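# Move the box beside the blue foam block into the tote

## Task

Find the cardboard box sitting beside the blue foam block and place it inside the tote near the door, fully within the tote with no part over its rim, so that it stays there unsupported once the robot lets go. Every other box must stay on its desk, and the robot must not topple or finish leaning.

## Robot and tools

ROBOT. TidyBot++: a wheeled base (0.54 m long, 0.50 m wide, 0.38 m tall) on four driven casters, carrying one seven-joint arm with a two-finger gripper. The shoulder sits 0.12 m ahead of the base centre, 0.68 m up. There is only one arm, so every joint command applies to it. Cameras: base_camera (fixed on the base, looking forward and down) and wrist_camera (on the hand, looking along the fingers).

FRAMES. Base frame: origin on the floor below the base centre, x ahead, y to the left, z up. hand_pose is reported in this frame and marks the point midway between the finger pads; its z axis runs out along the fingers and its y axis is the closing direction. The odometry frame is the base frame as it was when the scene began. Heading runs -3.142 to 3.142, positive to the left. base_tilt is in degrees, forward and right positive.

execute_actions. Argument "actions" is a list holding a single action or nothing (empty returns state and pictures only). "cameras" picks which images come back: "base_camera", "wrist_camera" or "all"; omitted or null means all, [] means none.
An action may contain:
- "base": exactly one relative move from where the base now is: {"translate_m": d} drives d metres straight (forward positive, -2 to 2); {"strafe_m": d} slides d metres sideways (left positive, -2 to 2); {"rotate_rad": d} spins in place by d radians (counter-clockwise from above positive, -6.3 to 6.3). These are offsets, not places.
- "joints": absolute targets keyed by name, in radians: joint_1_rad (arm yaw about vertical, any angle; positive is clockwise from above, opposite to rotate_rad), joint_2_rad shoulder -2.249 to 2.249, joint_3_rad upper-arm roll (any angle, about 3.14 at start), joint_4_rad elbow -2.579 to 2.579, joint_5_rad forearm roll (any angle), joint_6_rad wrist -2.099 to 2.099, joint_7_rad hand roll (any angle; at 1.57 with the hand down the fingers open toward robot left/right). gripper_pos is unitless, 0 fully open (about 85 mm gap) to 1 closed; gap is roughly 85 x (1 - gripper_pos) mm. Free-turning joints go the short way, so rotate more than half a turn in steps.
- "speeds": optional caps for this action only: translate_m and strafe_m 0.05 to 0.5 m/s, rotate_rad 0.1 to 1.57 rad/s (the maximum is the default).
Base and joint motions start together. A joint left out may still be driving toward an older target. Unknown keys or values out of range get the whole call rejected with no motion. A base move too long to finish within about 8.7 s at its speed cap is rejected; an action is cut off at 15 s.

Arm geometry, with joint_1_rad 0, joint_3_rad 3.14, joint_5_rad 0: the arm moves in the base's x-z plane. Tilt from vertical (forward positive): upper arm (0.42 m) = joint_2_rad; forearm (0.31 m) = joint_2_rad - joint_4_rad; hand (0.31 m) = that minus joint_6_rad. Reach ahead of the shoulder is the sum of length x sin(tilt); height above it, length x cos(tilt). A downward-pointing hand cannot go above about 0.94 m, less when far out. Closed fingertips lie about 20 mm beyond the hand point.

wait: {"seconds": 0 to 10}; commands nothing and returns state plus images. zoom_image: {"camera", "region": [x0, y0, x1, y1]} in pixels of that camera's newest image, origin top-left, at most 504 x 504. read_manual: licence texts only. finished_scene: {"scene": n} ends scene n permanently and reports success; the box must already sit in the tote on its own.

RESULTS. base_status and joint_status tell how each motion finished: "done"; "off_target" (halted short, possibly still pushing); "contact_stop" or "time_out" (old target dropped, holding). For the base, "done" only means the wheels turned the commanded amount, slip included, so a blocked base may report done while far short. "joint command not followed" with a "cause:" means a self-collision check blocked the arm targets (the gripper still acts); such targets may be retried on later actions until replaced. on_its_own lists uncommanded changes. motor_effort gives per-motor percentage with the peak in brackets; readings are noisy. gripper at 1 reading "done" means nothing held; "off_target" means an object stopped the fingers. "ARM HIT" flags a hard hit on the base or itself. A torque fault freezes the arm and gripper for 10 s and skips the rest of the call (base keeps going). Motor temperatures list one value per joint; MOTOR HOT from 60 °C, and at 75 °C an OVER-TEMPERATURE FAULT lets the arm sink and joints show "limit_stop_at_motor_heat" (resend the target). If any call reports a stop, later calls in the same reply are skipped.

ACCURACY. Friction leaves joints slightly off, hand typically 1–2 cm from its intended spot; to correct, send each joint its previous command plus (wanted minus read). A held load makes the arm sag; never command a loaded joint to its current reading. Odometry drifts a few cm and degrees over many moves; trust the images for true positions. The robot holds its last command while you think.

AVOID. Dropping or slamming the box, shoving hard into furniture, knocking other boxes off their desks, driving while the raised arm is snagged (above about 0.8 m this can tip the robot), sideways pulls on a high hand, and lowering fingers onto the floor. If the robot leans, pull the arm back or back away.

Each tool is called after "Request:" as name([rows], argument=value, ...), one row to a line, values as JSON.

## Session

Request:
execute_actions([
  {"joints":{"joint_2_rad":-0.5,"joint_4_rad":-1.6,"joint_6_rad":-0.9,"joint_1_rad":0.0}},
], cameras=["wrist_camera"])

Request:
execute_actions([
  {"joints":{"joint_1_rad":1.6}},
], cameras=["wrist_camera"])

Request:
execute_actions([
  {"joints":{"joint_1_rad":3.2}},
], cameras=["wrist_camera"])

Request:
execute_actions([
  {"joints":{"joint_1_rad":4.8}},
], cameras=["wrist_camera"])

Scene clock: 2.23 s.
Motor temperatures (°C, as the motors report them): [35 38 32 33 34 40 43]
base_odometry: x=+0.000 y=+0.000 heading=+0.000 (m, m, rad; odometry frame)
base_tilt: forward=+0.2 right=+0.1 (deg)
base_status: not commanded
joint_positions: joint_1_rad=+0.018 joint_2_rad=-0.488 joint_3_rad=+3.164 joint_4_rad=-1.619 joint_5_rad=-0.045 joint_6_rad=-0.888 joint_7_rad=+1.587 gripper_pos=+0.000
joint_status: all done
motor_effort: joint_1_rad=+0(0) joint_2_rad=-3(5) joint_3_rad=+1(1) joint_4_rad=+18(19) joint_5_rad=+0(0) joint_6_rad=+10(9) joint_7_rad=+0(0) (%)
hand_pose: x=+0.4868 y=-0.0053 z=+1.0532 quat_wxyz=(-0.012, +0.846, -0.014, +0.533) (m; base frame)
pictures: wrist_camera
camera_calibration (this result's frames):
wrist_camera: T_world_to_cam=[[0.0499489, -0.998713, -0.0087985, -0.0141393], [-0.400697, -0.0119692, -0.916132, 1.21931], [0.914848, 0.0492853, -0.400779, 0.117475], [0, 0, 0, 1]] pos_world=[0.381808, -0.00531679, 1.16401]
Images, in order (width x height): wrist_camera 644x476.

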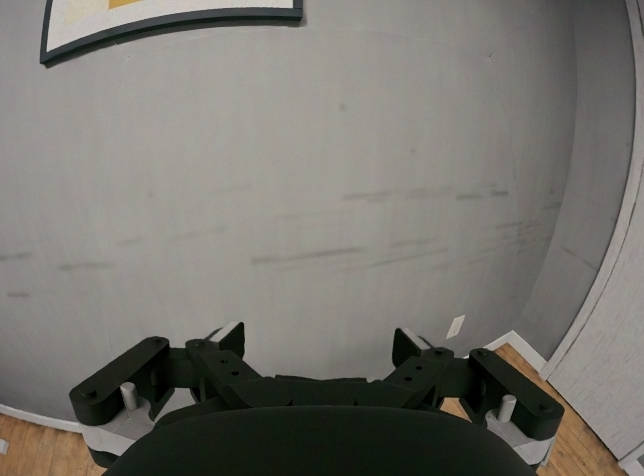

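Scene clock: 5.03 s.
Motor temperatures (°C, as the motors report them): [35 38 32 33 34 40 43]
base_odometry: x=+0.000 y=+0.000 heading=+0.000 (m, m, rad; odometry frame)
base_tilt: forward=+0.2 right=+0.1 (deg)
base_status: not commanded
joint_positions: joint_1_rad=+1.579 joint_2_rad=-0.488 joint_3_rad=+3.164 joint_4_rad=-1.619 joint_5_rad=-0.045 joint_6_rad=-0.888 joint_7_rad=+1.587 gripper_pos=+0.000
joint_status: all done
motor_effort: joint_1_rad=+0(1) joint_2_rad=-3(3) joint_3_rad=+1(1) joint_4_rad=+18(18) joint_5_rad=+0(1) joint_6_rad=+9(9) joint_7_rad=+0(1) (%)
hand_pose: x=+0.1171 y=-0.3678 z=+1.0532 quat_wxyz=(+0.366, +0.591, -0.606, +0.387) (m; base frame)
pictures: wrist_camera
camera_calibration (this result's frames):
wrist_camera: T_world_to_cam=[[-0.998199, -0.0593362, -0.00879867, 0.11059], [-0.0157357, 0.400567, -0.916132, 1.1735], [0.0578843, -0.914344, -0.400779, 0.219454], [0, 0, 0, 1]] pos_world=[0.116154, -0.262846, 1.16401]
Images, in order (width x height): wrist_camera 644x476.

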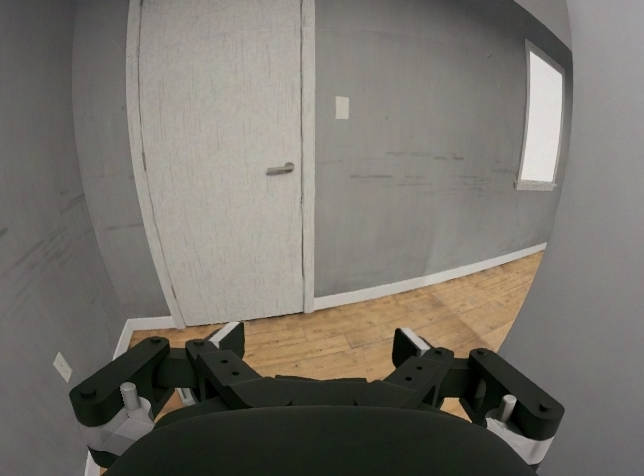

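Scene clock: 7.83 s.
Motor temperatures (°C, as the motors report them): [35 38 32 33 34 40 43]
base_odometry: x=+0.000 y=+0.000 heading=+0.000 (m, m, rad; odometry frame)
base_tilt: forward=+0.2 right=+0.1 (deg)
base_status: not commanded
joint_positions: joint_1_rad=+3.179 joint_2_rad=-0.488 joint_3_rad=+3.164 joint_4_rad=-1.619 joint_5_rad=-0.045 joint_6_rad=-0.888 joint_7_rad=+1.587 gripper_pos=+0.000
joint_status: all done
motor_effort: joint_1_rad=+0(0) joint_2_rad=-3(3) joint_3_rad=+1(1) joint_4_rad=+18(18) joint_5_rad=+0(0) joint_6_rad=+10(9) joint_7_rad=+0(1) (%)
hand_pose: x=-0.2486 y=+0.0126 z=+1.0532 quat_wxyz=(+0.533, -0.023, -0.846, +0.007) (m; base frame)
pictures: wrist_camera
camera_calibration (this result's frames):
wrist_camera: T_world_to_cam=[[-0.0301647, 0.999506, -0.00879825, -0.00460607], [0.400855, 0.00403332, -0.916133, 1.12392], [-0.915645, -0.0311617, -0.400779, 0.335304], [0, 0, 0, 1]] pos_world=[-0.143651, 0.0105193, 1.16401]
Images, in order (width x height): wrist_camera 644x476.

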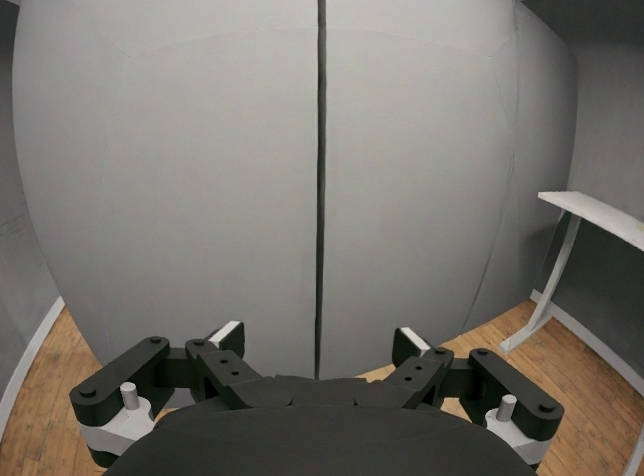

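Scene clock: 10.63 s.
Motor temperatures (°C, as the motors report them): [35 38 32 33 34 40 43]
base_odometry: x=+0.000 y=+0.000 heading=+0.000 (m, m, rad; odometry frame)
base_tilt: forward=+0.2 right=+0.1 (deg)
base_status: not commanded
joint_positions: joint_1_rad=+4.779 joint_2_rad=-0.488 joint_3_rad=+3.164 joint_4_rad=-1.619 joint_5_rad=-0.045 joint_6_rad=-0.888 joint_7_rad=+1.587 gripper_pos=+0.000
joint_status: all done
motor_effort: joint_1_rad=+0(1) joint_2_rad=-3(3) joint_3_rad=+1(1) joint_4_rad=+18(18) joint_5_rad=+0(1) joint_6_rad=+9(9) joint_7_rad=-1(0) (%)
hand_pose: x=+0.1424 y=+0.3671 z=+1.0532 quat_wxyz=(+0.377, -0.623, -0.573, -0.377) (m; base frame)
pictures: wrist_camera
camera_calibration (this result's frames):
wrist_camera: T_world_to_cam=[[0.999961, 0.000966072, -0.00879869, -0.127191], [-0.00767386, -0.400802, -0.916133, 1.17254], [-0.00441158, 0.916164, -0.400779, 0.226867], [0, 0, 0, 1]] pos_world=[0.137184, 0.262232, 1.16401]
Images, in order (width x height): wrist_camera 644x476.

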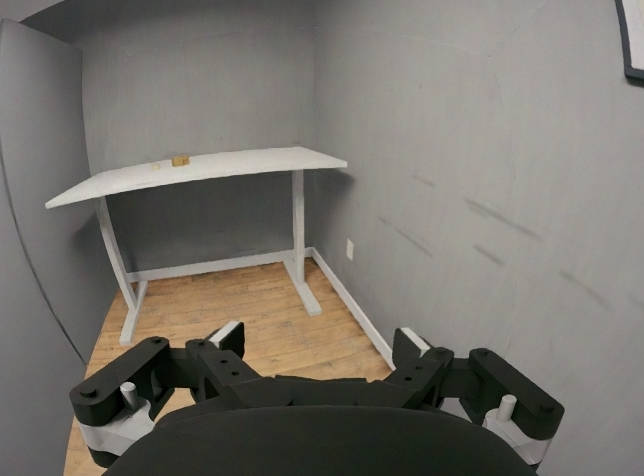

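Request:
execute_actions([
  {"base":{"rotate_rad":-1.75},"joints":{"joint_1_rad":6.28}},
], cameras=["wrist_camera"])

Request:
execute_actions([
  {"base":{"translate_m":1.0}},
])

Scene clock: 13.53 s.
Motor temperatures (°C, as the motors report them): [35 38 32 33 34 40 43]
base_odometry: x=+0.000 y=+0.000 heading=-1.749 (m, m, rad; odometry frame)
base_tilt: forward=+0.2 right=+0.1 (deg)
base_status: done
joint_positions: joint_1_rad=+6.259 joint_2_rad=-0.488 joint_3_rad=+3.164 joint_4_rad=-1.619 joint_5_rad=-0.045 joint_6_rad=-0.888 joint_7_rad=+1.587 gripper_pos=+0.000
joint_status: all done
motor_effort: joint_1_rad=+0(2) joint_2_rad=-3(5) joint_3_rad=+1(1) joint_4_rad=+18(19) joint_5_rad=+0(1) joint_6_rad=+10(9) joint_7_rad=-1(0) (%)
hand_pose: x=+0.4867 y=+0.0103 z=+1.0532 quat_wxyz=(+0.024, -0.846, -0.004, -0.533) (m; base frame)
pictures: wrist_camera
camera_calibration (this result's frames):
wrist_camera: T_world_to_cam=[[0.0923595, -0.995687, -0.00879853, -0.0191861], [-0.399825, -0.0289921, -0.916133, 1.21921], [0.911926, 0.0881314, -0.400778, 0.117822], [0, 0, 0, 1]] pos_world=[0.381796, 0.0058601, 1.16401]
Images, in order (width x height): wrist_camera 644x476.

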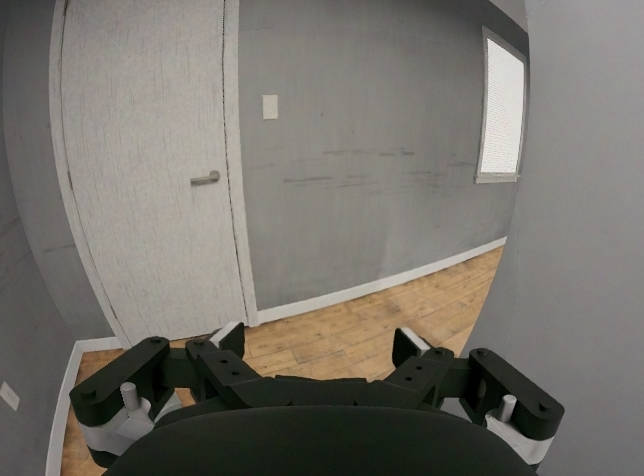

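Scene clock: 16.90 s.
Motor temperatures (°C, as the motors report them): [35 38 32 33 34 40 43]
base_odometry: x=-0.179 y=-0.984 heading=-1.750 (m, m, rad; odometry frame)
base_tilt: forward=+0.2 right=+0.1 (deg)
base_status: done
joint_positions: joint_1_rad=+6.259 joint_2_rad=-0.497 joint_3_rad=+3.164 joint_4_rad=-1.618 joint_5_rad=-0.045 joint_6_rad=-0.888 joint_7_rad=+1.587 gripper_pos=+0.000
joint_status: not commanded
motor_effort: joint_1_rad=+0(0) joint_2_rad=-3(6) joint_3_rad=+1(2) joint_4_rad=+18(19) joint_5_rad=+0(0) joint_6_rad=+9(10) joint_7_rad=-1(0) (%)
hand_pose: x=+0.4836 y=+0.0102 z=+1.0567 quat_wxyz=(+0.024, -0.844, -0.004, -0.536) (m; base frame)
pictures: base_camera, wrist_camera
camera_calibration (this result's frames):
wrist_camera: T_world_to_cam=[[0.0923202, -0.995696, -0.00817325, -0.0196318], [-0.391565, -0.0287562, -0.919701, 1.2209], [0.915508, 0.0881074, -0.392534, 0.111585], [0, 0, 0, 1]] pos_world=[0.377715, 0.00572956, 1.1665]
Images, in order (width x height): base_camera 644x364, wrist_camera 644x476.

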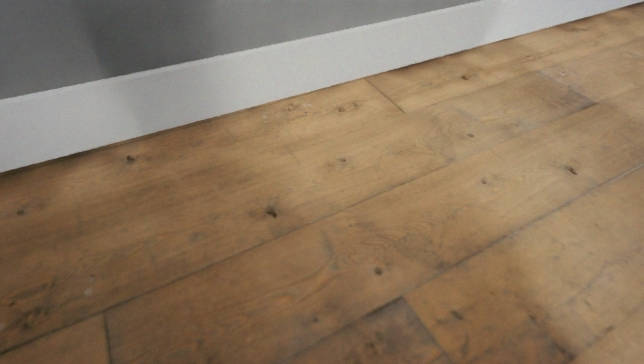

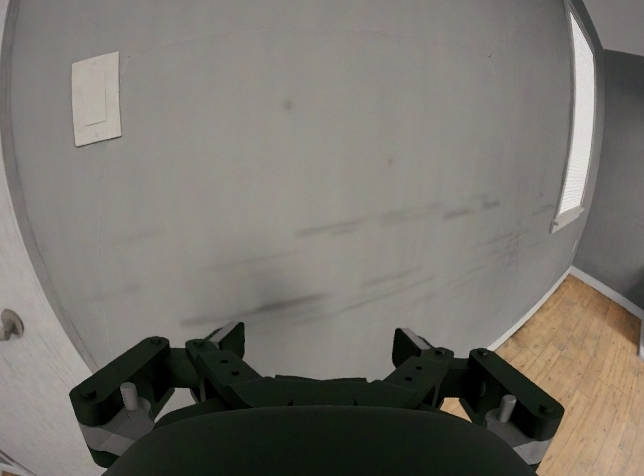

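Request:
execute_actions([
  {"base":{"rotate_rad":-1.25}},
], cameras=["wrist_camera"])

Request:
execute_actions([
  {"base":{"translate_m":1.5},"joints":{"joint_1_rad":7.2}},
], cameras=["wrist_camera"])

Request:
execute_actions([
  {"joints":{"joint_1_rad":8.4}},
], cameras=["wrist_camera"])

Scene clock: 19.17 s.
Motor temperatures (°C, as the motors report them): [35 38 32 33 34 40 43]
base_odometry: x=-0.179 y=-0.984 heading=-2.999 (m, m, rad; odometry frame)
base_tilt: forward=+0.2 right=+0.1 (deg)
base_status: done
joint_positions: joint_1_rad=+6.262 joint_2_rad=-0.497 joint_3_rad=+3.164 joint_4_rad=-1.618 joint_5_rad=-0.045 joint_6_rad=-0.888 joint_7_rad=+1.587 gripper_pos=+0.000
joint_status: not commanded
motor_effort: joint_1_rad=+0(1) joint_2_rad=-3(4) joint_3_rad=+1(3) joint_4_rad=+18(18) joint_5_rad=-1(0) joint_6_rad=+9(9) joint_7_rad=+0(1) (%)
hand_pose: x=+0.4836 y=+0.0088 z=+1.0567 quat_wxyz=(+0.023, -0.844, -0.002, -0.537) (m; base frame)
pictures: wrist_camera
camera_calibration (this result's frames):
wrist_camera: T_world_to_cam=[[0.0886381, -0.996029, -0.00834718, -0.0190754], [-0.391666, -0.0271474, -0.919707, 1.22092], [0.915828, 0.0847904, -0.392517, 0.111531], [0, 0, 0, 1]] pos_world=[0.377739, 0.00468834, 1.1665]
Images, in order (width x height): wrist_camera 644x476.

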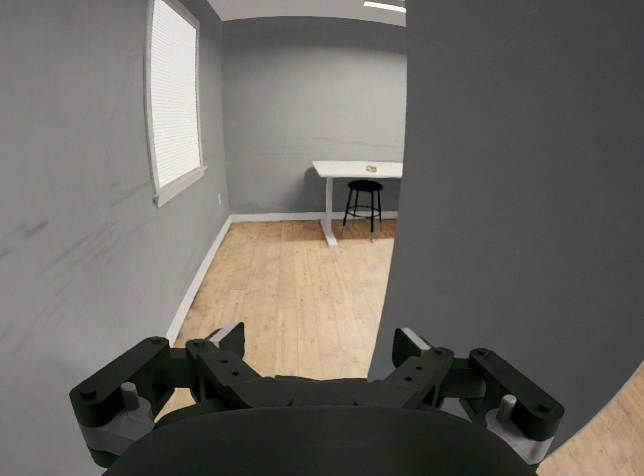

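Scene clock: 26.67 s.
Motor temperatures (°C, as the motors report them): [36 38 32 33 34 41 43]
base_odometry: x=-0.361 y=-1.011 heading=-2.971 (m, m, rad; odometry frame)
base_tilt: forward=+0.2 right=+0.0 (deg)
base_status: translate_m time_out (by the wheels' count: +0.184 of +1.500)
joint_positions: joint_1_rad=+7.053 joint_2_rad=-0.590 joint_3_rad=+2.987 joint_4_rad=-1.607 joint_5_rad=-0.224 joint_6_rad=-0.959 joint_7_rad=+1.587 gripper_pos=+0.001
joint_status: joint_1_rad off_target (ended at +7.053, target +7.200)
motor_effort: joint_1_rad=+22(28) joint_2_rad=+18(31) joint_3_rad=+37(46) joint_4_rad=+17(22) joint_5_rad=+26(33) joint_6_rad=+24(25) joint_7_rad=+1(1) (%)
hand_pose: x=+0.4278 y=-0.1157 z=+1.0702 quat_wxyz=(-0.104, -0.801, +0.238, -0.540) (m; base frame)
pictures: wrist_camera
camera_calibration (this result's frames):
wrist_camera: T_world_to_cam=[[-0.44084, -0.895543, -0.0605179, 0.155957], [-0.301218, 0.211117, -0.929891, 1.20784], [0.845534, -0.391704, -0.362823, 0.121642], [0, 0, 0, 1]] pos_world=[0.329725, -0.0676825, 1.17674]
Images, in order (width x height): wrist_camera 644x476.

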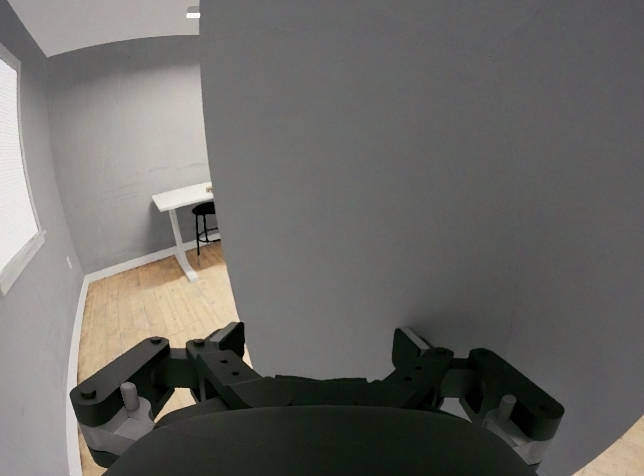

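not run: a stop came earlier in this reply.

Oops; hand hit the partition.

Request:
execute_actions([
  {"base":{"translate_m":-0.15},"joints":{"joint_1_rad":6.0,"joint_2_rad":-0.5,"joint_3_rad":3.15,"joint_5_rad":0,"joint_6_rad":-0.9,"joint_4_rad":-1.6}},
], cameras=[])

Request:
execute_actions([
  {"base":{"strafe_m":0.2}},
])

Scene clock: 29.30 s.
Motor temperatures (°C, as the motors report them): [36 38 32 33 34 41 43]
base_odometry: x=-0.213 y=-0.985 heading=-2.972 (m, m, rad; odometry frame)
base_tilt: forward=+0.2 right=+0.1 (deg)
base_status: done
joint_positions: joint_1_rad=+6.021 joint_2_rad=-0.510 joint_3_rad=+3.159 joint_4_rad=-1.604 joint_5_rad=-0.046 joint_6_rad=-0.933 joint_7_rad=+1.587 gripper_pos=+0.000
joint_status: all done
motor_effort: joint_1_rad=+0(23) joint_2_rad=-2(21) joint_3_rad=+1(39) joint_4_rad=+18(18) joint_5_rad=+0(27) joint_6_rad=+10(23) joint_7_rad=+0(1) (%)
hand_pose: x=+0.4591 y=+0.0959 z=+1.0569 quat_wxyz=(+0.087, -0.841, -0.107, -0.522) (m; base frame)
pictures: none
No camera images: the call's "cameras" was empty. Leave "cameras" out to get every camera's image.

Scene clock: 30.93 s.
Motor temperatures (°C, as the motors report them): [36 38 32 33 34 41 43]
base_odometry: x=-0.179 y=-1.183 heading=-2.971 (m, m, rad; odometry frame)
base_tilt: forward=+0.2 right=+0.1 (deg)
base_status: done
joint_positions: joint_1_rad=+6.020 joint_2_rad=-0.509 joint_3_rad=+3.154 joint_4_rad=-1.604 joint_5_rad=-0.042 joint_6_rad=-0.933 joint_7_rad=+1.587 gripper_pos=+0.000
joint_status: not commanded
motor_effort: joint_1_rad=+0(1) joint_2_rad=-3(4) joint_3_rad=+1(2) joint_4_rad=+18(19) joint_5_rad=+0(1) joint_6_rad=+9(9) joint_7_rad=+0(0) (%)
hand_pose: x=+0.4593 y=+0.0977 z=+1.0563 quat_wxyz=(+0.085, -0.841, -0.110, -0.522) (m; base frame)
pictures: base_camera, wrist_camera
camera_calibration (this result's frames):
wrist_camera: T_world_to_cam=[[0.333558, -0.942729, -0.00130368, -0.0534722], [-0.387093, -0.135701, -0.912, 1.21382], [0.859592, 0.304709, -0.410188, 0.149123], [0, 0, 0, 1]] pos_world=[0.359514, 0.0688679, 1.16811]
Images, in order (width x height): base_camera 644x364, wrist_camera 644x476.

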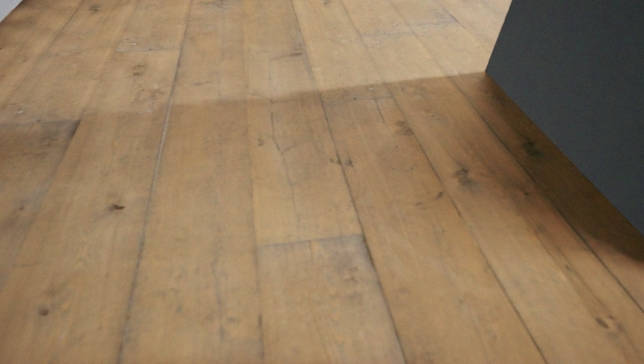

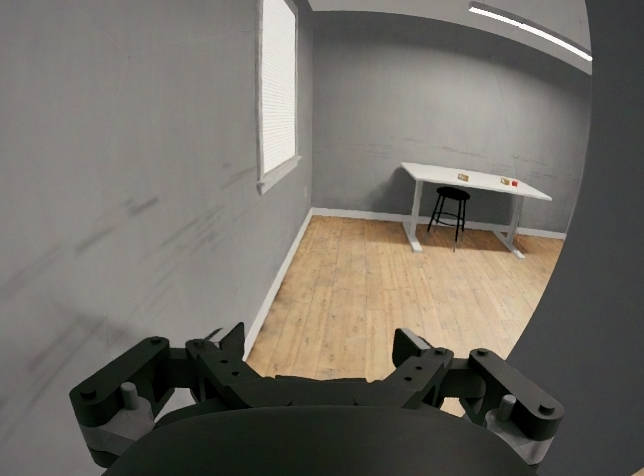

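Request:
execute_actions([
  {"base":{"rotate_rad":0.1}},
], cameras=[])

Request:
execute_actions([
  {"base":{"translate_m":1.6}},
], cameras=[])

Request:
execute_actions([
  {"joints":{"joint_1_rad":7.6}},
], cameras=["wrist_camera"])

Scene clock: 31.93 s.
Motor temperatures (°C, as the motors report them): [36 38 32 33 34 41 43]
base_odometry: x=-0.178 y=-1.183 heading=-2.871 (m, m, rad; odometry frame)
base_tilt: forward=+0.2 right=+0.1 (deg)
base_status: done
joint_positions: joint_1_rad=+6.018 joint_2_rad=-0.509 joint_3_rad=+3.152 joint_4_rad=-1.604 joint_5_rad=-0.042 joint_6_rad=-0.933 joint_7_rad=+1.587 gripper_pos=+0.000
joint_status: not commanded
motor_effort: joint_1_rad=+0(1) joint_2_rad=-2(3) joint_3_rad=+1(2) joint_4_rad=+18(19) joint_5_rad=+0(1) joint_6_rad=+9(10) joint_7_rad=+0(0) (%)
hand_pose: x=+0.4589 y=+0.0992 z=+1.0563 quat_wxyz=(+0.086, -0.841, -0.112, -0.522) (m; base frame)
pictures: none
No camera images: the call's "cameras" was empty. Leave "cameras" out to get every camera's image.

Scene clock: 36.57 s.
Motor temperatures (°C, as the motors report them): [36 38 32 33 34 41 43]
base_odometry: x=-1.720 y=-1.612 heading=-2.871 (m, m, rad; odometry frame)
base_tilt: forward=+0.2 right=+0.1 (deg)
base_status: done
joint_positions: joint_1_rad=+6.018 joint_2_rad=-0.500 joint_3_rad=+3.152 joint_4_rad=-1.604 joint_5_rad=-0.041 joint_6_rad=-0.929 joint_7_rad=+1.587 gripper_pos=+0.000
joint_status: not commanded
motor_effort: joint_1_rad=+0(0) joint_2_rad=-3(6) joint_3_rad=+1(3) joint_4_rad=+18(19) joint_5_rad=+0(1) joint_6_rad=+9(10) joint_7_rad=+0(0) (%)
hand_pose: x=+0.4624 y=+0.1001 z=+1.0544 quat_wxyz=(+0.086, -0.842, -0.112, -0.520) (m; base frame)
pictures: none
No camera images: the call's "cameras" was empty. Leave "cameras" out to get every camera's image.

Scene clock: 39.37 s.
Motor temperatures (°C, as the motors report them): [36 38 32 34 34 41 43]
base_odometry: x=-1.720 y=-1.612 heading=-2.871 (m, m, rad; odometry frame)
base_tilt: forward=+0.2 right=+0.1 (deg)
base_status: not commanded
joint_positions: joint_1_rad=+7.579 joint_2_rad=-0.500 joint_3_rad=+3.152 joint_4_rad=-1.604 joint_5_rad=-0.041 joint_6_rad=-0.929 joint_7_rad=+1.587 gripper_pos=+0.000
joint_status: all done
motor_effort: joint_1_rad=+0(0) joint_2_rad=-2(3) joint_3_rad=+1(2) joint_4_rad=+18(18) joint_5_rad=+0(0) joint_6_rad=+9(9) joint_7_rad=+0(0) (%)
hand_pose: x=+0.2223 y=-0.3425 z=+1.0544 quat_wxyz=(-0.305, -0.678, +0.513, -0.430) (m; base frame)
pictures: wrist_camera
camera_calibration (this result's frames):
wrist_camera: T_world_to_cam=[[-0.93837, -0.345631, -0.000383287, 0.0968658], [-0.142922, 0.389035, -0.910069, 1.18396], [0.314697, -0.853927, -0.414457, 0.215032], [0, 0, 0, 1]] pos_world=[0.192439, -0.243499, 1.16664]
Images, in order (width x height): wrist_camera 644x476.

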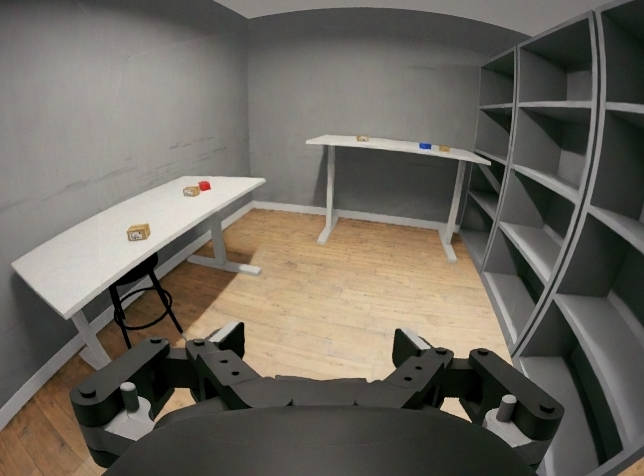

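Request:
execute_actions([
  {"base":{"rotate_rad":-1.5},"joints":{"joint_1_rad":6.28}},
], cameras=[])

Request:
execute_actions([
  {"base":{"translate_m":1.4}},
], cameras=["wrist_camera"])

Scene clock: 42.13 s.
Motor temperatures (°C, as the motors report them): [36 38 32 34 34 41 43]
base_odometry: x=-1.720 y=-1.612 heading=+1.914 (m, m, rad; odometry frame)
base_tilt: forward=+0.2 right=+0.1 (deg)
base_status: done
joint_positions: joint_1_rad=+6.300 joint_2_rad=-0.500 joint_3_rad=+3.152 joint_4_rad=-1.604 joint_5_rad=-0.041 joint_6_rad=-0.929 joint_7_rad=+1.587 gripper_pos=+0.000
joint_status: all done
motor_effort: joint_1_rad=+0(1) joint_2_rad=-2(4) joint_3_rad=+1(2) joint_4_rad=+18(19) joint_5_rad=+0(1) joint_6_rad=+9(10) joint_7_rad=-1(0) (%)
hand_pose: x=+0.4767 y=+0.0005 z=+1.0544 quat_wxyz=(+0.011, -0.850, +0.007, -0.527) (m; base frame)
pictures: none
No camera images: the call's "cameras" was empty. Leave "cameras" out to get every camera's image.

Scene clock: 46.30 s.
Motor temperatures (°C, as the motors report them): [36 38 32 34 34 41 43]
base_odometry: x=-2.189 y=-0.293 heading=+1.913 (m, m, rad; odometry frame)
base_tilt: forward=+0.2 right=+0.1 (deg)
base_status: done
joint_positions: joint_1_rad=+6.300 joint_2_rad=-0.499 joint_3_rad=+3.152 joint_4_rad=-1.604 joint_5_rad=-0.041 joint_6_rad=-0.927 joint_7_rad=+1.587 gripper_pos=+0.000
joint_status: not commanded
motor_effort: joint_1_rad=+0(0) joint_2_rad=-2(6) joint_3_rad=+1(2) joint_4_rad=+18(19) joint_5_rad=+0(0) joint_6_rad=+9(9) joint_7_rad=+0(0) (%)
hand_pose: x=+0.4776 y=+0.0004 z=+1.0542 quat_wxyz=(+0.011, -0.850, +0.007, -0.527) (m; base frame)
pictures: wrist_camera
camera_calibration (this result's frames):
wrist_camera: T_world_to_cam=[[0.0611613, -0.998128, -0.000363993, -0.0221553], [-0.413715, -0.0250189, -0.910062, 1.21641], [0.90835, 0.0558112, -0.414471, 0.143576], [0, 0, 0, 1]] pos_world=[0.374184, 0.000306274, 1.16651]
Images, in order (width x height): wrist_camera 644x476.

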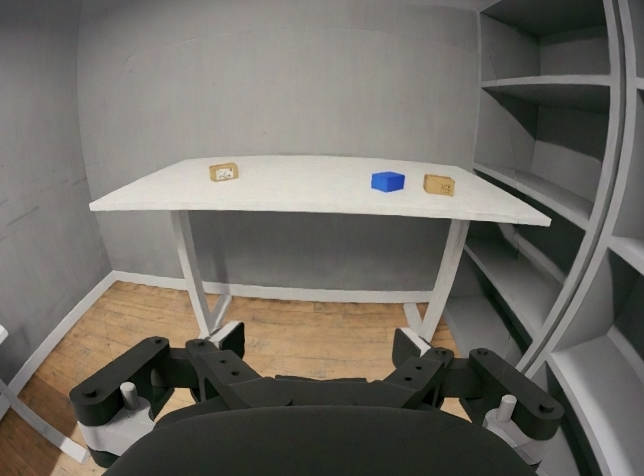

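Request:
execute_actions([
  {"base":{"strafe_m":-0.24}},
], cameras=[])

Request:
execute_actions([
  {"base":{"translate_m":-0.2},"joints":{"joint_2_rad":0.22,"joint_4_rad":-1.15,"joint_6_rad":-0.49,"joint_7_rad":1.57}},
], cameras=["wrist_camera"])

Scene clock: 48.23 s.
Motor temperatures (°C, as the motors report them): [36 38 32 34 34 41 43]
base_odometry: x=-1.963 y=-0.212 heading=+1.913 (m, m, rad; odometry frame)
base_tilt: forward=+0.2 right=+0.1 (deg)
base_status: done
joint_positions: joint_1_rad=+6.300 joint_2_rad=-0.499 joint_3_rad=+3.153 joint_4_rad=-1.604 joint_5_rad=-0.040 joint_6_rad=-0.927 joint_7_rad=+1.587 gripper_pos=+0.000
joint_status: not commanded
motor_effort: joint_1_rad=+0(0) joint_2_rad=-2(4) joint_3_rad=+2(3) joint_4_rad=+18(19) joint_5_rad=+0(1) joint_6_rad=+9(9) joint_7_rad=+0(1) (%)
hand_pose: x=+0.4776 y=+0.0000 z=+1.0543 quat_wxyz=(+0.011, -0.850, +0.007, -0.527) (m; base frame)
pictures: none
No camera images: the call's "cameras" was empty. Leave "cameras" out to get every camera's image.

Scene clock: 50.53 s.
Motor temperatures (°C, as the motors report them): [36 38 32 34 34 41 43]
base_odometry: x=-1.896 y=-0.400 heading=+1.914 (m, m, rad; odometry frame)
base_tilt: forward=+0.2 right=+0.1 (deg)
base_status: done
joint_positions: joint_1_rad=+6.300 joint_2_rad=+0.226 joint_3_rad=+3.153 joint_4_rad=-1.174 joint_5_rad=-0.040 joint_6_rad=-0.524 joint_7_rad=+1.587 gripper_pos=+0.000
joint_status: all done
motor_effort: joint_1_rad=+0(0) joint_2_rad=-31(35) joint_3_rad=+0(2) joint_4_rad=+20(21) joint_5_rad=+0(0) joint_6_rad=+10(10) joint_7_rad=+0(0) (%)
hand_pose: x=+0.8152 y=-0.0105 z=+1.0382 quat_wxyz=(+0.005, -0.820, +0.012, -0.572) (m; base frame)
pictures: wrist_camera
camera_calibration (this result's frames):
wrist_camera: T_world_to_cam=[[0.0433816, -0.998994, 0.0113483, -0.0513659], [-0.313006, -0.0243778, -0.949438, 1.30004], [0.94876, 0.037636, -0.313749, -0.306821], [0, 0, 0, 1]] pos_world=[0.700248, -0.00807472, 1.13862]
Images, in order (width x height): wrist_camera 644x476.

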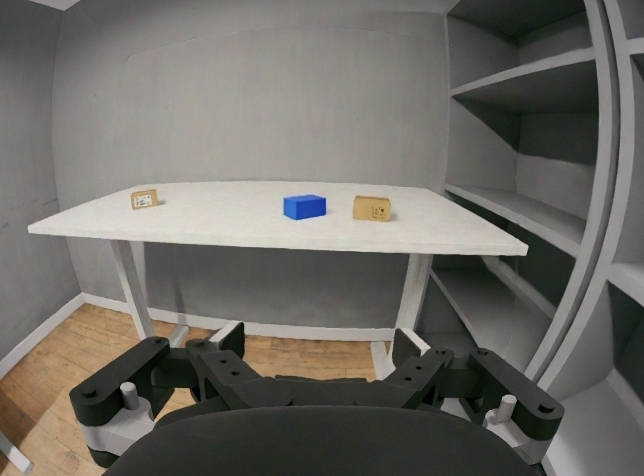

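Request:
execute_actions([
  {"base":{"strafe_m":-0.1}},
], cameras=[])

Request:
execute_actions([
  {"base":{"translate_m":0.25}},
], cameras=["wrist_camera"])

Scene clock: 52.10 s.
Motor temperatures (°C, as the motors report them): [36 38 32 34 34 41 43]
base_odometry: x=-1.801 y=-0.367 heading=+1.913 (m, m, rad; odometry frame)
base_tilt: forward=+0.2 right=+0.1 (deg)
base_status: done
joint_positions: joint_1_rad=+6.292 joint_2_rad=+0.226 joint_3_rad=+3.154 joint_4_rad=-1.173 joint_5_rad=-0.040 joint_6_rad=-0.523 joint_7_rad=+1.587 gripper_pos=+0.000
joint_status: not commanded
motor_effort: joint_1_rad=-1(4) joint_2_rad=-31(32) joint_3_rad=+0(3) joint_4_rad=+20(20) joint_5_rad=+0(0) joint_6_rad=+10(10) joint_7_rad=+0(0) (%)
hand_pose: x=+0.8154 y=-0.0063 z=+1.0391 quat_wxyz=(+0.006, -0.819, +0.010, -0.573) (m; base frame)
pictures: none
No camera images: the call's "cameras" was empty. Leave "cameras" out to get every camera's image.

Scene clock: 53.80 s.
Motor temperatures (°C, as the motors report them): [36 38 32 34 34 41 43]
base_odometry: x=-1.885 y=-0.131 heading=+1.913 (m, m, rad; odometry frame)
base_tilt: forward=+0.2 right=+0.1 (deg)
base_status: done
joint_positions: joint_1_rad=+6.292 joint_2_rad=+0.227 joint_3_rad=+3.154 joint_4_rad=-1.171 joint_5_rad=-0.040 joint_6_rad=-0.520 joint_7_rad=+1.587 gripper_pos=+0.000
joint_status: not commanded
motor_effort: joint_1_rad=+0(1) joint_2_rad=-32(35) joint_3_rad=+0(0) joint_4_rad=+20(20) joint_5_rad=+0(0) joint_6_rad=+10(10) joint_7_rad=+0(0) (%)
hand_pose: x=+0.8161 y=-0.0063 z=+1.0405 quat_wxyz=(+0.006, -0.818, +0.010, -0.575) (m; base frame)
pictures: wrist_camera
camera_calibration (this result's frames):
wrist_camera: T_world_to_cam=[[0.0490543, -0.998723, 0.0120606, -0.0526475], [-0.307315, -0.0265816, -0.951236, 1.29977], [0.950343, 0.0429559, -0.308227, -0.314151], [0, 0, 0, 1]] pos_world=[0.700574, -0.00453573, 1.1402]
Images, in order (width x height): wrist_camera 644x476.

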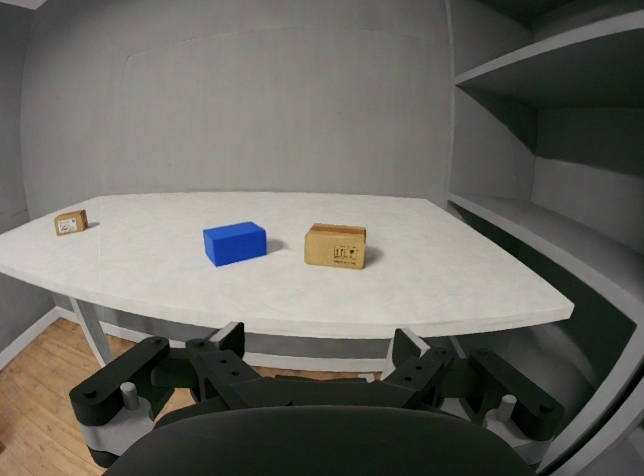

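Request:
execute_actions([
  {"base":{"strafe_m":-0.055},"joints":{"joint_2_rad":0.3,"gripper_pos":1}},
], cameras=[])

Request:
execute_actions([
  {"base":{"translate_m":0.2},"speeds":{"translate_m":0.15}},
], cameras=["wrist_camera"])

Scene clock: 55.63 s.
Motor temperatures (°C, as the motors report them): [36 38 32 34 34 41 43]
base_odometry: x=-1.833 y=-0.112 heading=+1.913 (m, m, rad; odometry frame)
base_tilt: forward=+0.2 right=+0.1 (deg)
base_status: done
joint_positions: joint_1_rad=+6.290 joint_2_rad=+0.301 joint_3_rad=+3.155 joint_4_rad=-1.168 joint_5_rad=-0.040 joint_6_rad=-0.520 joint_7_rad=+1.587 gripper_pos=+0.999
joint_status: all done
motor_effort: joint_1_rad=+0(4) joint_2_rad=-35(37) joint_3_rad=+0(3) joint_4_rad=+20(21) joint_5_rad=+0(1) joint_6_rad=+9(10) joint_7_rad=-1(0) (%)
hand_pose: x=+0.8411 y=-0.0056 z=+0.9895 quat_wxyz=(+0.006, -0.838, +0.010, -0.545) (m; base frame)
pictures: none
No camera images: the call's "cameras" was empty. Leave "cameras" out to get every camera's image.

Scene clock: 57.63 s.
Motor temperatures (°C, as the motors report them): [36 38 32 34 34 41 43]
base_odometry: x=-1.900 y=+0.076 heading=+1.913 (m, m, rad; odometry frame)
base_tilt: forward=+0.2 right=+0.1 (deg)
base_status: done
joint_positions: joint_1_rad=+6.290 joint_2_rad=+0.301 joint_3_rad=+3.155 joint_4_rad=-1.168 joint_5_rad=-0.040 joint_6_rad=-0.519 joint_7_rad=+1.587 gripper_pos=+0.999
joint_status: not commanded
motor_effort: joint_1_rad=+0(1) joint_2_rad=-34(37) joint_3_rad=+1(0) joint_4_rad=+20(21) joint_5_rad=+0(0) joint_6_rad=+9(10) joint_7_rad=-1(0) (%)
hand_pose: x=+0.8412 y=-0.0056 z=+0.9900 quat_wxyz=(+0.006, -0.838, +0.010, -0.546) (m; base frame)
pictures: wrist_camera
camera_calibration (this result's frames):
wrist_camera: T_world_to_cam=[[0.0508793, -0.99867, 0.00827875, -0.0503896], [-0.37295, -0.0266892, -0.927467, 1.29119], [0.926455, 0.0441013, -0.373812, -0.268598], [0, 0, 0, 1]] pos_world=[0.732957, -0.00401627, 1.09755]
Images, in order (width x height): wrist_camera 644x476.

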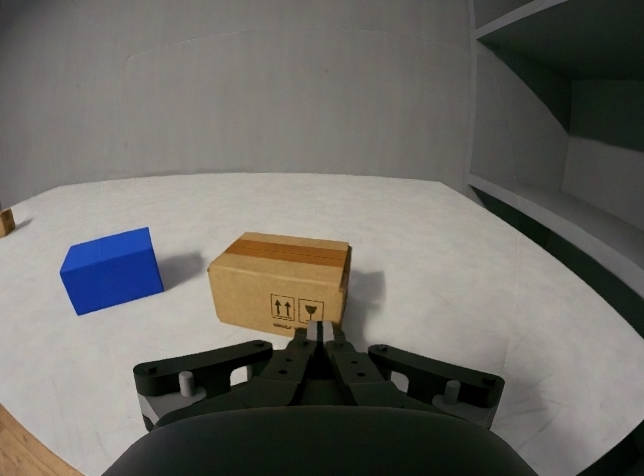

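Request:
execute_actions([
  {"base":{"translate_m":0.09},"speeds":{"translate_m":0.1}},
], cameras=["wrist_camera"])

Scene clock: 59.13 s.
Motor temperatures (°C, as the motors report them): [36 38 32 34 34 41 43]
base_odometry: x=-1.930 y=+0.161 heading=+1.913 (m, m, rad; odometry frame)
base_tilt: forward=+0.2 right=+0.1 (deg)
base_status: done
joint_positions: joint_1_rad=+6.290 joint_2_rad=+0.301 joint_3_rad=+3.155 joint_4_rad=-1.168 joint_5_rad=-0.040 joint_6_rad=-0.519 joint_7_rad=+1.587 gripper_pos=+0.999
joint_status: not commanded
motor_effort: joint_1_rad=+0(2) joint_2_rad=-34(37) joint_3_rad=+0(1) joint_4_rad=+19(21) joint_5_rad=+0(0) joint_6_rad=+10(10) joint_7_rad=-1(0) (%)
hand_pose: x=+0.8412 y=-0.0056 z=+0.9902 quat_wxyz=(+0.006, -0.838, +0.010, -0.546) (m; base frame)
pictures: wrist_camera
camera_calibration (this result's frames):
wrist_camera: T_world_to_cam=[[0.0508702, -0.998671, 0.0083017, -0.0504068], [-0.372616, -0.0266912, -0.927602, 1.2912], [0.92659, 0.044094, -0.373478, -0.268953], [0, 0, 0, 1]] pos_world=[0.732894, -0.00401693, 1.09769]
Images, in order (width x height): wrist_camera 644x476.

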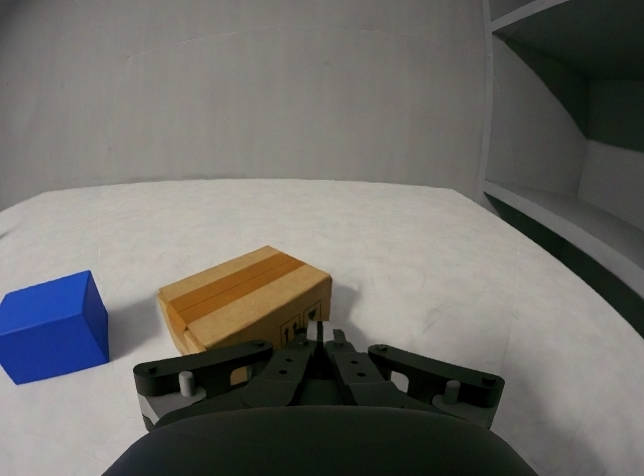

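Rotating. A bit more.

Request:
execute_actions([
  {"base":{"translate_m":0.06},"speeds":{"translate_m":0.1}},
], cameras=[])

Request:
execute_actions([
  {"base":{"translate_m":-0.2},"joints":{"gripper_pos":0}},
], cameras=["wrist_camera"])

Scene clock: 60.47 s.
Motor temperatures (°C, as the motors report them): [36 38 32 34 34 41 43]
base_odometry: x=-1.950 y=+0.218 heading=+1.912 (m, m, rad; odometry frame)
base_tilt: forward=+0.2 right=+0.1 (deg)
base_status: done
joint_positions: joint_1_rad=+6.290 joint_2_rad=+0.301 joint_3_rad=+3.155 joint_4_rad=-1.168 joint_5_rad=-0.040 joint_6_rad=-0.518 joint_7_rad=+1.587 gripper_pos=+0.999
joint_status: not commanded
motor_effort: joint_1_rad=+0(2) joint_2_rad=-33(37) joint_3_rad=+0(1) joint_4_rad=+20(21) joint_5_rad=+0(0) joint_6_rad=+9(10) joint_7_rad=-1(0) (%)
hand_pose: x=+0.8413 y=-0.0056 z=+0.9901 quat_wxyz=(+0.006, -0.838, +0.010, -0.546) (m; base frame)
pictures: none
No camera images: the call's "cameras" was empty. Leave "cameras" out to get every camera's image.

Scene clock: 62.13 s.
Motor temperatures (°C, as the motors report them): [36 38 32 34 34 41 43]
base_odometry: x=-1.883 y=+0.030 heading=+1.912 (m, m, rad; odometry frame)
base_tilt: forward=+0.2 right=+0.1 (deg)
base_status: done
joint_positions: joint_1_rad=+6.290 joint_2_rad=+0.297 joint_3_rad=+3.154 joint_4_rad=-1.167 joint_5_rad=-0.040 joint_6_rad=-0.518 joint_7_rad=+1.587 gripper_pos=+0.000
joint_status: all done
motor_effort: joint_1_rad=+0(3) joint_2_rad=-33(38) joint_3_rad=+0(3) joint_4_rad=+19(21) joint_5_rad=+0(0) joint_6_rad=+9(10) joint_7_rad=+0(1) (%)
hand_pose: x=+0.8402 y=-0.0047 z=+0.9933 quat_wxyz=(+0.007, -0.836, +0.009, -0.548) (m; base frame)
pictures: wrist_camera
camera_calibration (this result's frames):
wrist_camera: T_world_to_cam=[[0.052174, -0.9986, 0.00875734, -0.0510229], [-0.368033, -0.0273793, -0.929409, 1.2917], [0.928348, 0.045268, -0.368946, -0.272859], [0, 0, 0, 1]] pos_world=[0.731358, -0.00323392, 1.10029]
Images, in order (width x height): wrist_camera 644x476.

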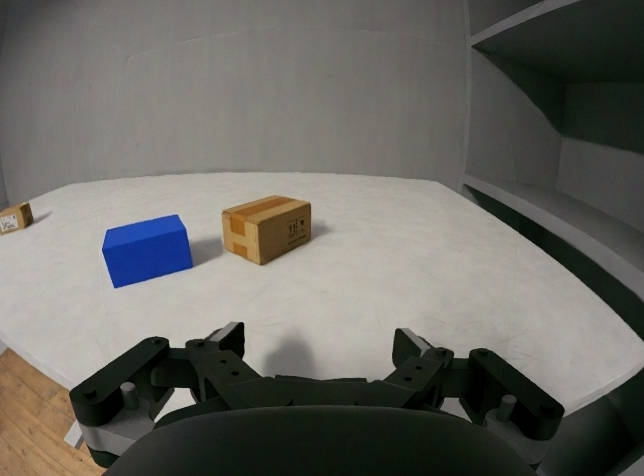

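Request:
execute_actions([
  {"base":{"strafe_m":0.02},"joints":{"gripper_pos":1}},
], cameras=[])

Request:
execute_actions([
  {"base":{"translate_m":0.2},"speeds":{"translate_m":0.15}},
], cameras=["wrist_camera"])

Scene clock: 65.13 s.
Motor temperatures (°C, as the motors report them): [36 39 32 34 34 41 43]
base_odometry: x=-1.902 y=+0.023 heading=+1.913 (m, m, rad; odometry frame)
base_tilt: forward=+0.2 right=+0.1 (deg)
base_status: done
joint_positions: joint_1_rad=+6.283 joint_2_rad=+0.297 joint_3_rad=+3.152 joint_4_rad=-1.167 joint_5_rad=-0.040 joint_6_rad=-0.518 joint_7_rad=+1.587 gripper_pos=+0.999
joint_status: all done
motor_effort: joint_1_rad=+0(4) joint_2_rad=-34(37) joint_3_rad=+1(2) joint_4_rad=+19(20) joint_5_rad=+0(0) joint_6_rad=+9(10) joint_7_rad=+0(0) (%)
hand_pose: x=+0.8403 y=+0.0016 z=+0.9932 quat_wxyz=(+0.009, -0.836, +0.005, -0.548) (m; base frame)
pictures: none
No camera images: the call's "cameras" was empty. Leave "cameras" out to get every camera's image.

Scene clock: 67.13 s.
Motor temperatures (°C, as the motors report them): [36 39 32 34 34 41 43]
base_odometry: x=-1.969 y=+0.211 heading=+1.913 (m, m, rad; odometry frame)
base_tilt: forward=+0.2 right=+0.1 (deg)
base_status: done
joint_positions: joint_1_rad=+6.283 joint_2_rad=+0.299 joint_3_rad=+3.152 joint_4_rad=-1.167 joint_5_rad=-0.040 joint_6_rad=-0.518 joint_7_rad=+1.587 gripper_pos=+0.999
joint_status: not commanded
motor_effort: joint_1_rad=+0(2) joint_2_rad=-35(37) joint_3_rad=+1(1) joint_4_rad=+20(21) joint_5_rad=+0(0) joint_6_rad=+10(9) joint_7_rad=+0(1) (%)
hand_pose: x=+0.8409 y=+0.0016 z=+0.9919 quat_wxyz=(+0.009, -0.837, +0.005, -0.547) (m; base frame)
pictures: wrist_camera
camera_calibration (this result's frames):
wrist_camera: T_world_to_cam=[[0.0612489, -0.99809, 0.00800469, -0.0516179], [-0.369437, -0.0301196, -0.928767, 1.29135], [0.927235, 0.0539287, -0.370577, -0.271816], [0, 0, 0, 1]] pos_world=[0.732272, 0.0020344, 1.09905]
Images, in order (width x height): wrist_camera 644x476.

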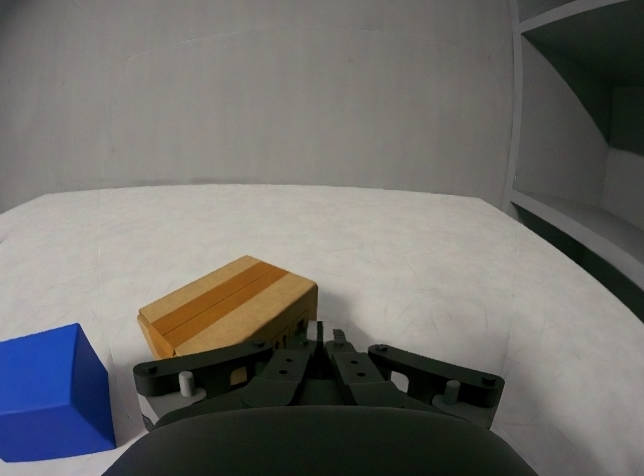

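Just at its corner; shift left and push.

Request:
execute_actions([
  {"base":{"translate_m":-0.04}},
], cameras=[])

Request:
execute_actions([
  {"base":{"strafe_m":0.025}},
], cameras=[])

Request:
execute_actions([
  {"base":{"translate_m":0.12},"speeds":{"translate_m":0.1}},
], cameras=[])

Request:
execute_actions([
  {"base":{"translate_m":-0.2},"joints":{"gripper_pos":0}},
], cameras=["wrist_camera"])

Scene clock: 68.23 s.
Motor temperatures (°C, as the motors report them): [36 39 32 34 34 41 43]
base_odometry: x=-1.956 y=+0.173 heading=+1.912 (m, m, rad; odometry frame)
base_tilt: forward=+0.2 right=+0.1 (deg)
base_status: done
joint_positions: joint_1_rad=+6.283 joint_2_rad=+0.295 joint_3_rad=+3.152 joint_4_rad=-1.167 joint_5_rad=-0.040 joint_6_rad=-0.517 joint_7_rad=+1.587 gripper_pos=+0.999
joint_status: not commanded
motor_effort: joint_1_rad=+0(2) joint_2_rad=-33(38) joint_3_rad=+1(1) joint_4_rad=+20(21) joint_5_rad=+0(1) joint_6_rad=+10(10) joint_7_rad=+0(1) (%)
hand_pose: x=+0.8396 y=+0.0016 z=+0.9955 quat_wxyz=(+0.009, -0.835, +0.005, -0.549) (m; base frame)
pictures: none
No camera images: the call's "cameras" was empty. Leave "cameras" out to get every camera's image.

Scene clock: 68.97 s.
Motor temperatures (°C, as the motors report them): [36 39 32 34 34 41 43]
base_odometry: x=-1.980 y=+0.165 heading=+1.912 (m, m, rad; odometry frame)
base_tilt: forward=+0.2 right=+0.1 (deg)
base_status: done
joint_positions: joint_1_rad=+6.280 joint_2_rad=+0.295 joint_3_rad=+3.151 joint_4_rad=-1.167 joint_5_rad=-0.040 joint_6_rad=-0.517 joint_7_rad=+1.587 gripper_pos=+0.999
joint_status: not commanded
motor_effort: joint_1_rad=+0(4) joint_2_rad=-34(36) joint_3_rad=+0(3) joint_4_rad=+20(21) joint_5_rad=+0(1) joint_6_rad=+9(10) joint_7_rad=+0(0) (%)
hand_pose: x=+0.8395 y=+0.0047 z=+0.9955 quat_wxyz=(+0.011, -0.835, +0.004, -0.549) (m; base frame)
pictures: none
No camera images: the call's "cameras" was empty. Leave "cameras" out to get every camera's image.

Scene clock: 70.73 s.
Motor temperatures (°C, as the motors report them): [36 39 32 34 34 41 43]
base_odometry: x=-2.020 y=+0.278 heading=+1.913 (m, m, rad; odometry frame)
base_tilt: forward=+0.2 right=+0.1 (deg)
base_status: done
joint_positions: joint_1_rad=+6.280 joint_2_rad=+0.298 joint_3_rad=+3.151 joint_4_rad=-1.166 joint_5_rad=-0.040 joint_6_rad=-0.517 joint_7_rad=+1.587 gripper_pos=+0.999
joint_status: not commanded
motor_effort: joint_1_rad=+0(1) joint_2_rad=-34(36) joint_3_rad=+0(0) joint_4_rad=+20(21) joint_5_rad=-1(0) joint_6_rad=+9(10) joint_7_rad=-1(0) (%)
hand_pose: x=+0.8406 y=+0.0047 z=+0.9937 quat_wxyz=(+0.011, -0.836, +0.004, -0.548) (m; base frame)
pictures: none
No camera images: the call's "cameras" was empty. Leave "cameras" out to get every camera's image.

Scene clock: 72.37 s.
Motor temperatures (°C, as the motors report them): [36 39 32 34 34 41 43]
base_odometry: x=-1.953 y=+0.090 heading=+1.914 (m, m, rad; odometry frame)
base_tilt: forward=+0.2 right=+0.1 (deg)
base_status: done
joint_positions: joint_1_rad=+6.280 joint_2_rad=+0.296 joint_3_rad=+3.151 joint_4_rad=-1.166 joint_5_rad=-0.040 joint_6_rad=-0.516 joint_7_rad=+1.587 gripper_pos=+0.000
joint_status: all done
motor_effort: joint_1_rad=+0(5) joint_2_rad=-34(38) joint_3_rad=+0(2) joint_4_rad=+20(21) joint_5_rad=+0(1) joint_6_rad=+9(10) joint_7_rad=+0(0) (%)
hand_pose: x=+0.8402 y=+0.0046 z=+0.9949 quat_wxyz=(+0.011, -0.836, +0.004, -0.549) (m; base frame)
pictures: wrist_camera
camera_calibration (this result's frames):
wrist_camera: T_world_to_cam=[[0.0655804, -0.997814, 0.00818292, -0.0523882], [-0.364709, -0.0316017, -0.930585, 1.2918], [0.928809, 0.0580437, -0.365984, -0.276127], [0, 0, 0, 1]] pos_world=[0.731034, 0.00457679, 1.1015]
Images, in order (width x height): wrist_camera 644x476.

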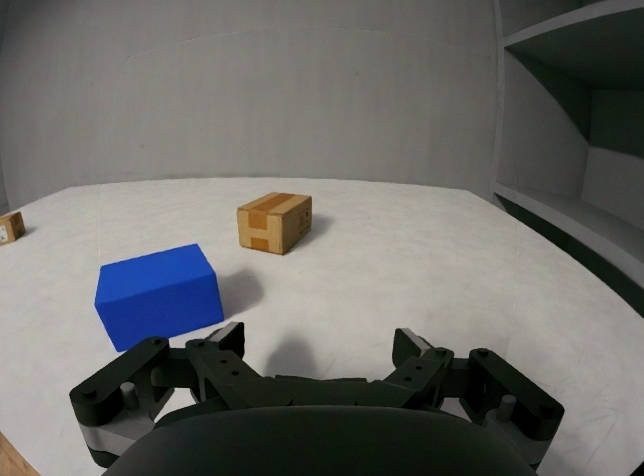

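Request:
execute_actions([
  {"base":{"translate_m":0.2},"speeds":{"translate_m":0.15},"joints":{"joint_1_rad":6.2}},
], cameras=["wrist_camera"])

Scene clock: 74.60 s.
Motor temperatures (°C, as the motors report them): [36 39 32 34 34 41 43]
base_odometry: x=-2.020 y=+0.278 heading=+1.915 (m, m, rad; odometry frame)
base_tilt: forward=+0.2 right=+0.1 (deg)
base_status: done
joint_positions: joint_1_rad=+6.213 joint_2_rad=+0.298 joint_3_rad=+3.150 joint_4_rad=-1.166 joint_5_rad=-0.040 joint_6_rad=-0.516 joint_7_rad=+1.587 gripper_pos=+0.000
joint_status: all done
motor_effort: joint_1_rad=+0(2) joint_2_rad=-35(37) joint_3_rad=+0(2) joint_4_rad=+20(21) joint_5_rad=+0(0) joint_6_rad=+10(10) joint_7_rad=-1(0) (%)
hand_pose: x=+0.8390 y=+0.0529 z=+0.9933 quat_wxyz=(+0.029, -0.836, -0.024, -0.548) (m; base frame)
pictures: wrist_camera
camera_calibration (this result's frames):
wrist_camera: T_world_to_cam=[[0.132159, -0.991196, 0.00797292, -0.0601691], [-0.36372, -0.0559752, -0.929825, 1.29115], [0.922085, 0.119985, -0.367916, -0.274055], [0, 0, 0, 1]] pos_world=[0.73027, 0.0455153, 1.10019]
Images, in order (width x height): wrist_camera 644x476.

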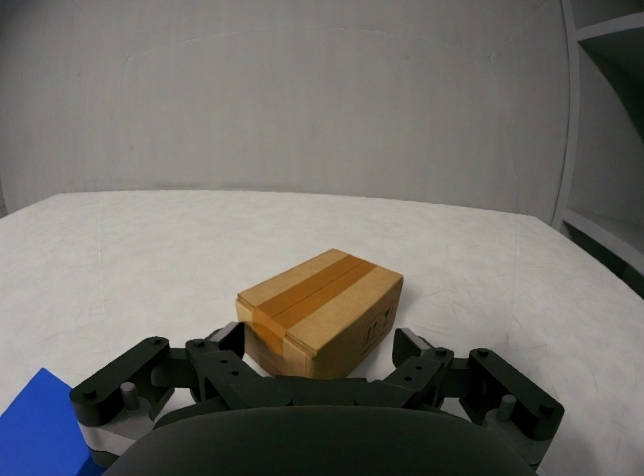

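Request:
execute_actions([
  {"base":{"translate_m":0.04},"speeds":{"translate_m":0.1},"joints":{"joint_1_rad":6.17}},
], cameras=[])

Request:
execute_actions([
  {"joints":{"gripper_pos":1}},
], cameras=["wrist_camera"])

Scene clock: 75.73 s.
Motor temperatures (°C, as the motors report them): [36 39 32 34 34 41 43]
base_odometry: x=-2.034 y=+0.316 heading=+1.915 (m, m, rad; odometry frame)
base_tilt: forward=+0.2 right=+0.0 (deg)
base_status: done
joint_positions: joint_1_rad=+6.188 joint_2_rad=+0.299 joint_3_rad=+3.150 joint_4_rad=-1.166 joint_5_rad=-0.040 joint_6_rad=-0.516 joint_7_rad=+1.587 gripper_pos=+0.000
joint_status: all done
motor_effort: joint_1_rad=+0(2) joint_2_rad=-34(36) joint_3_rad=+0(2) joint_4_rad=+20(21) joint_5_rad=+0(0) joint_6_rad=+9(10) joint_7_rad=+0(0) (%)
hand_pose: x=+0.8376 y=+0.0710 z=+0.9929 quat_wxyz=(+0.036, -0.836, -0.035, -0.547) (m; base frame)
pictures: none
No camera images: the call's "cameras" was empty. Leave "cameras" out to get every camera's image.

Scene clock: 76.83 s.
Motor temperatures (°C, as the motors report them): [36 39 32 34 34 41 43]
base_odometry: x=-2.034 y=+0.316 heading=+1.915 (m, m, rad; odometry frame)
base_tilt: forward=+0.2 right=+0.1 (deg)
base_status: not commanded
joint_positions: joint_1_rad=+6.188 joint_2_rad=+0.298 joint_3_rad=+3.150 joint_4_rad=-1.164 joint_5_rad=-0.040 joint_6_rad=-0.516 joint_7_rad=+1.587 gripper_pos=+0.304
joint_status: gripper_pos off_target (ended at +0.304, target +1.000)
motor_effort: joint_1_rad=+0(1) joint_2_rad=-33(34) joint_3_rad=+0(0) joint_4_rad=+19(20) joint_5_rad=+0(0) joint_6_rad=+10(9) joint_7_rad=+0(0) (%)
hand_pose: x=+0.8374 y=+0.0710 z=+0.9952 quat_wxyz=(+0.036, -0.835, -0.035, -0.549) (m; base frame)
pictures: wrist_camera
camera_calibration (this result's frames):
wrist_camera: T_world_to_cam=[[0.157093, -0.98755, 0.00819141, -0.0633432], [-0.359214, -0.0648638, -0.930998, 1.29134], [0.919939, 0.143311, -0.364931, -0.276934], [0, 0, 0, 1]] pos_world=[0.72858, 0.0608944, 1.10169]
Images, in order (width x height): wrist_camera 644x476.

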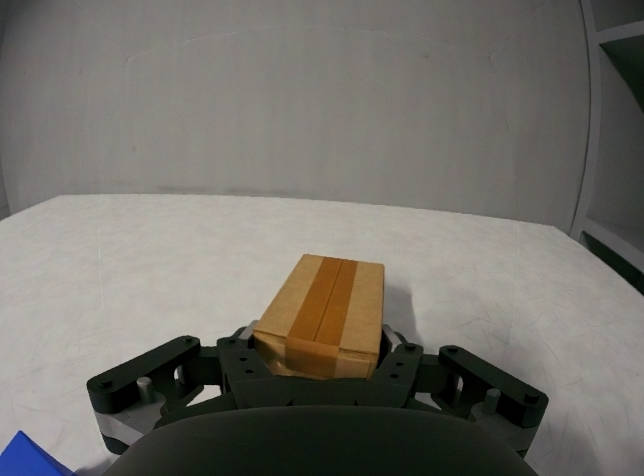

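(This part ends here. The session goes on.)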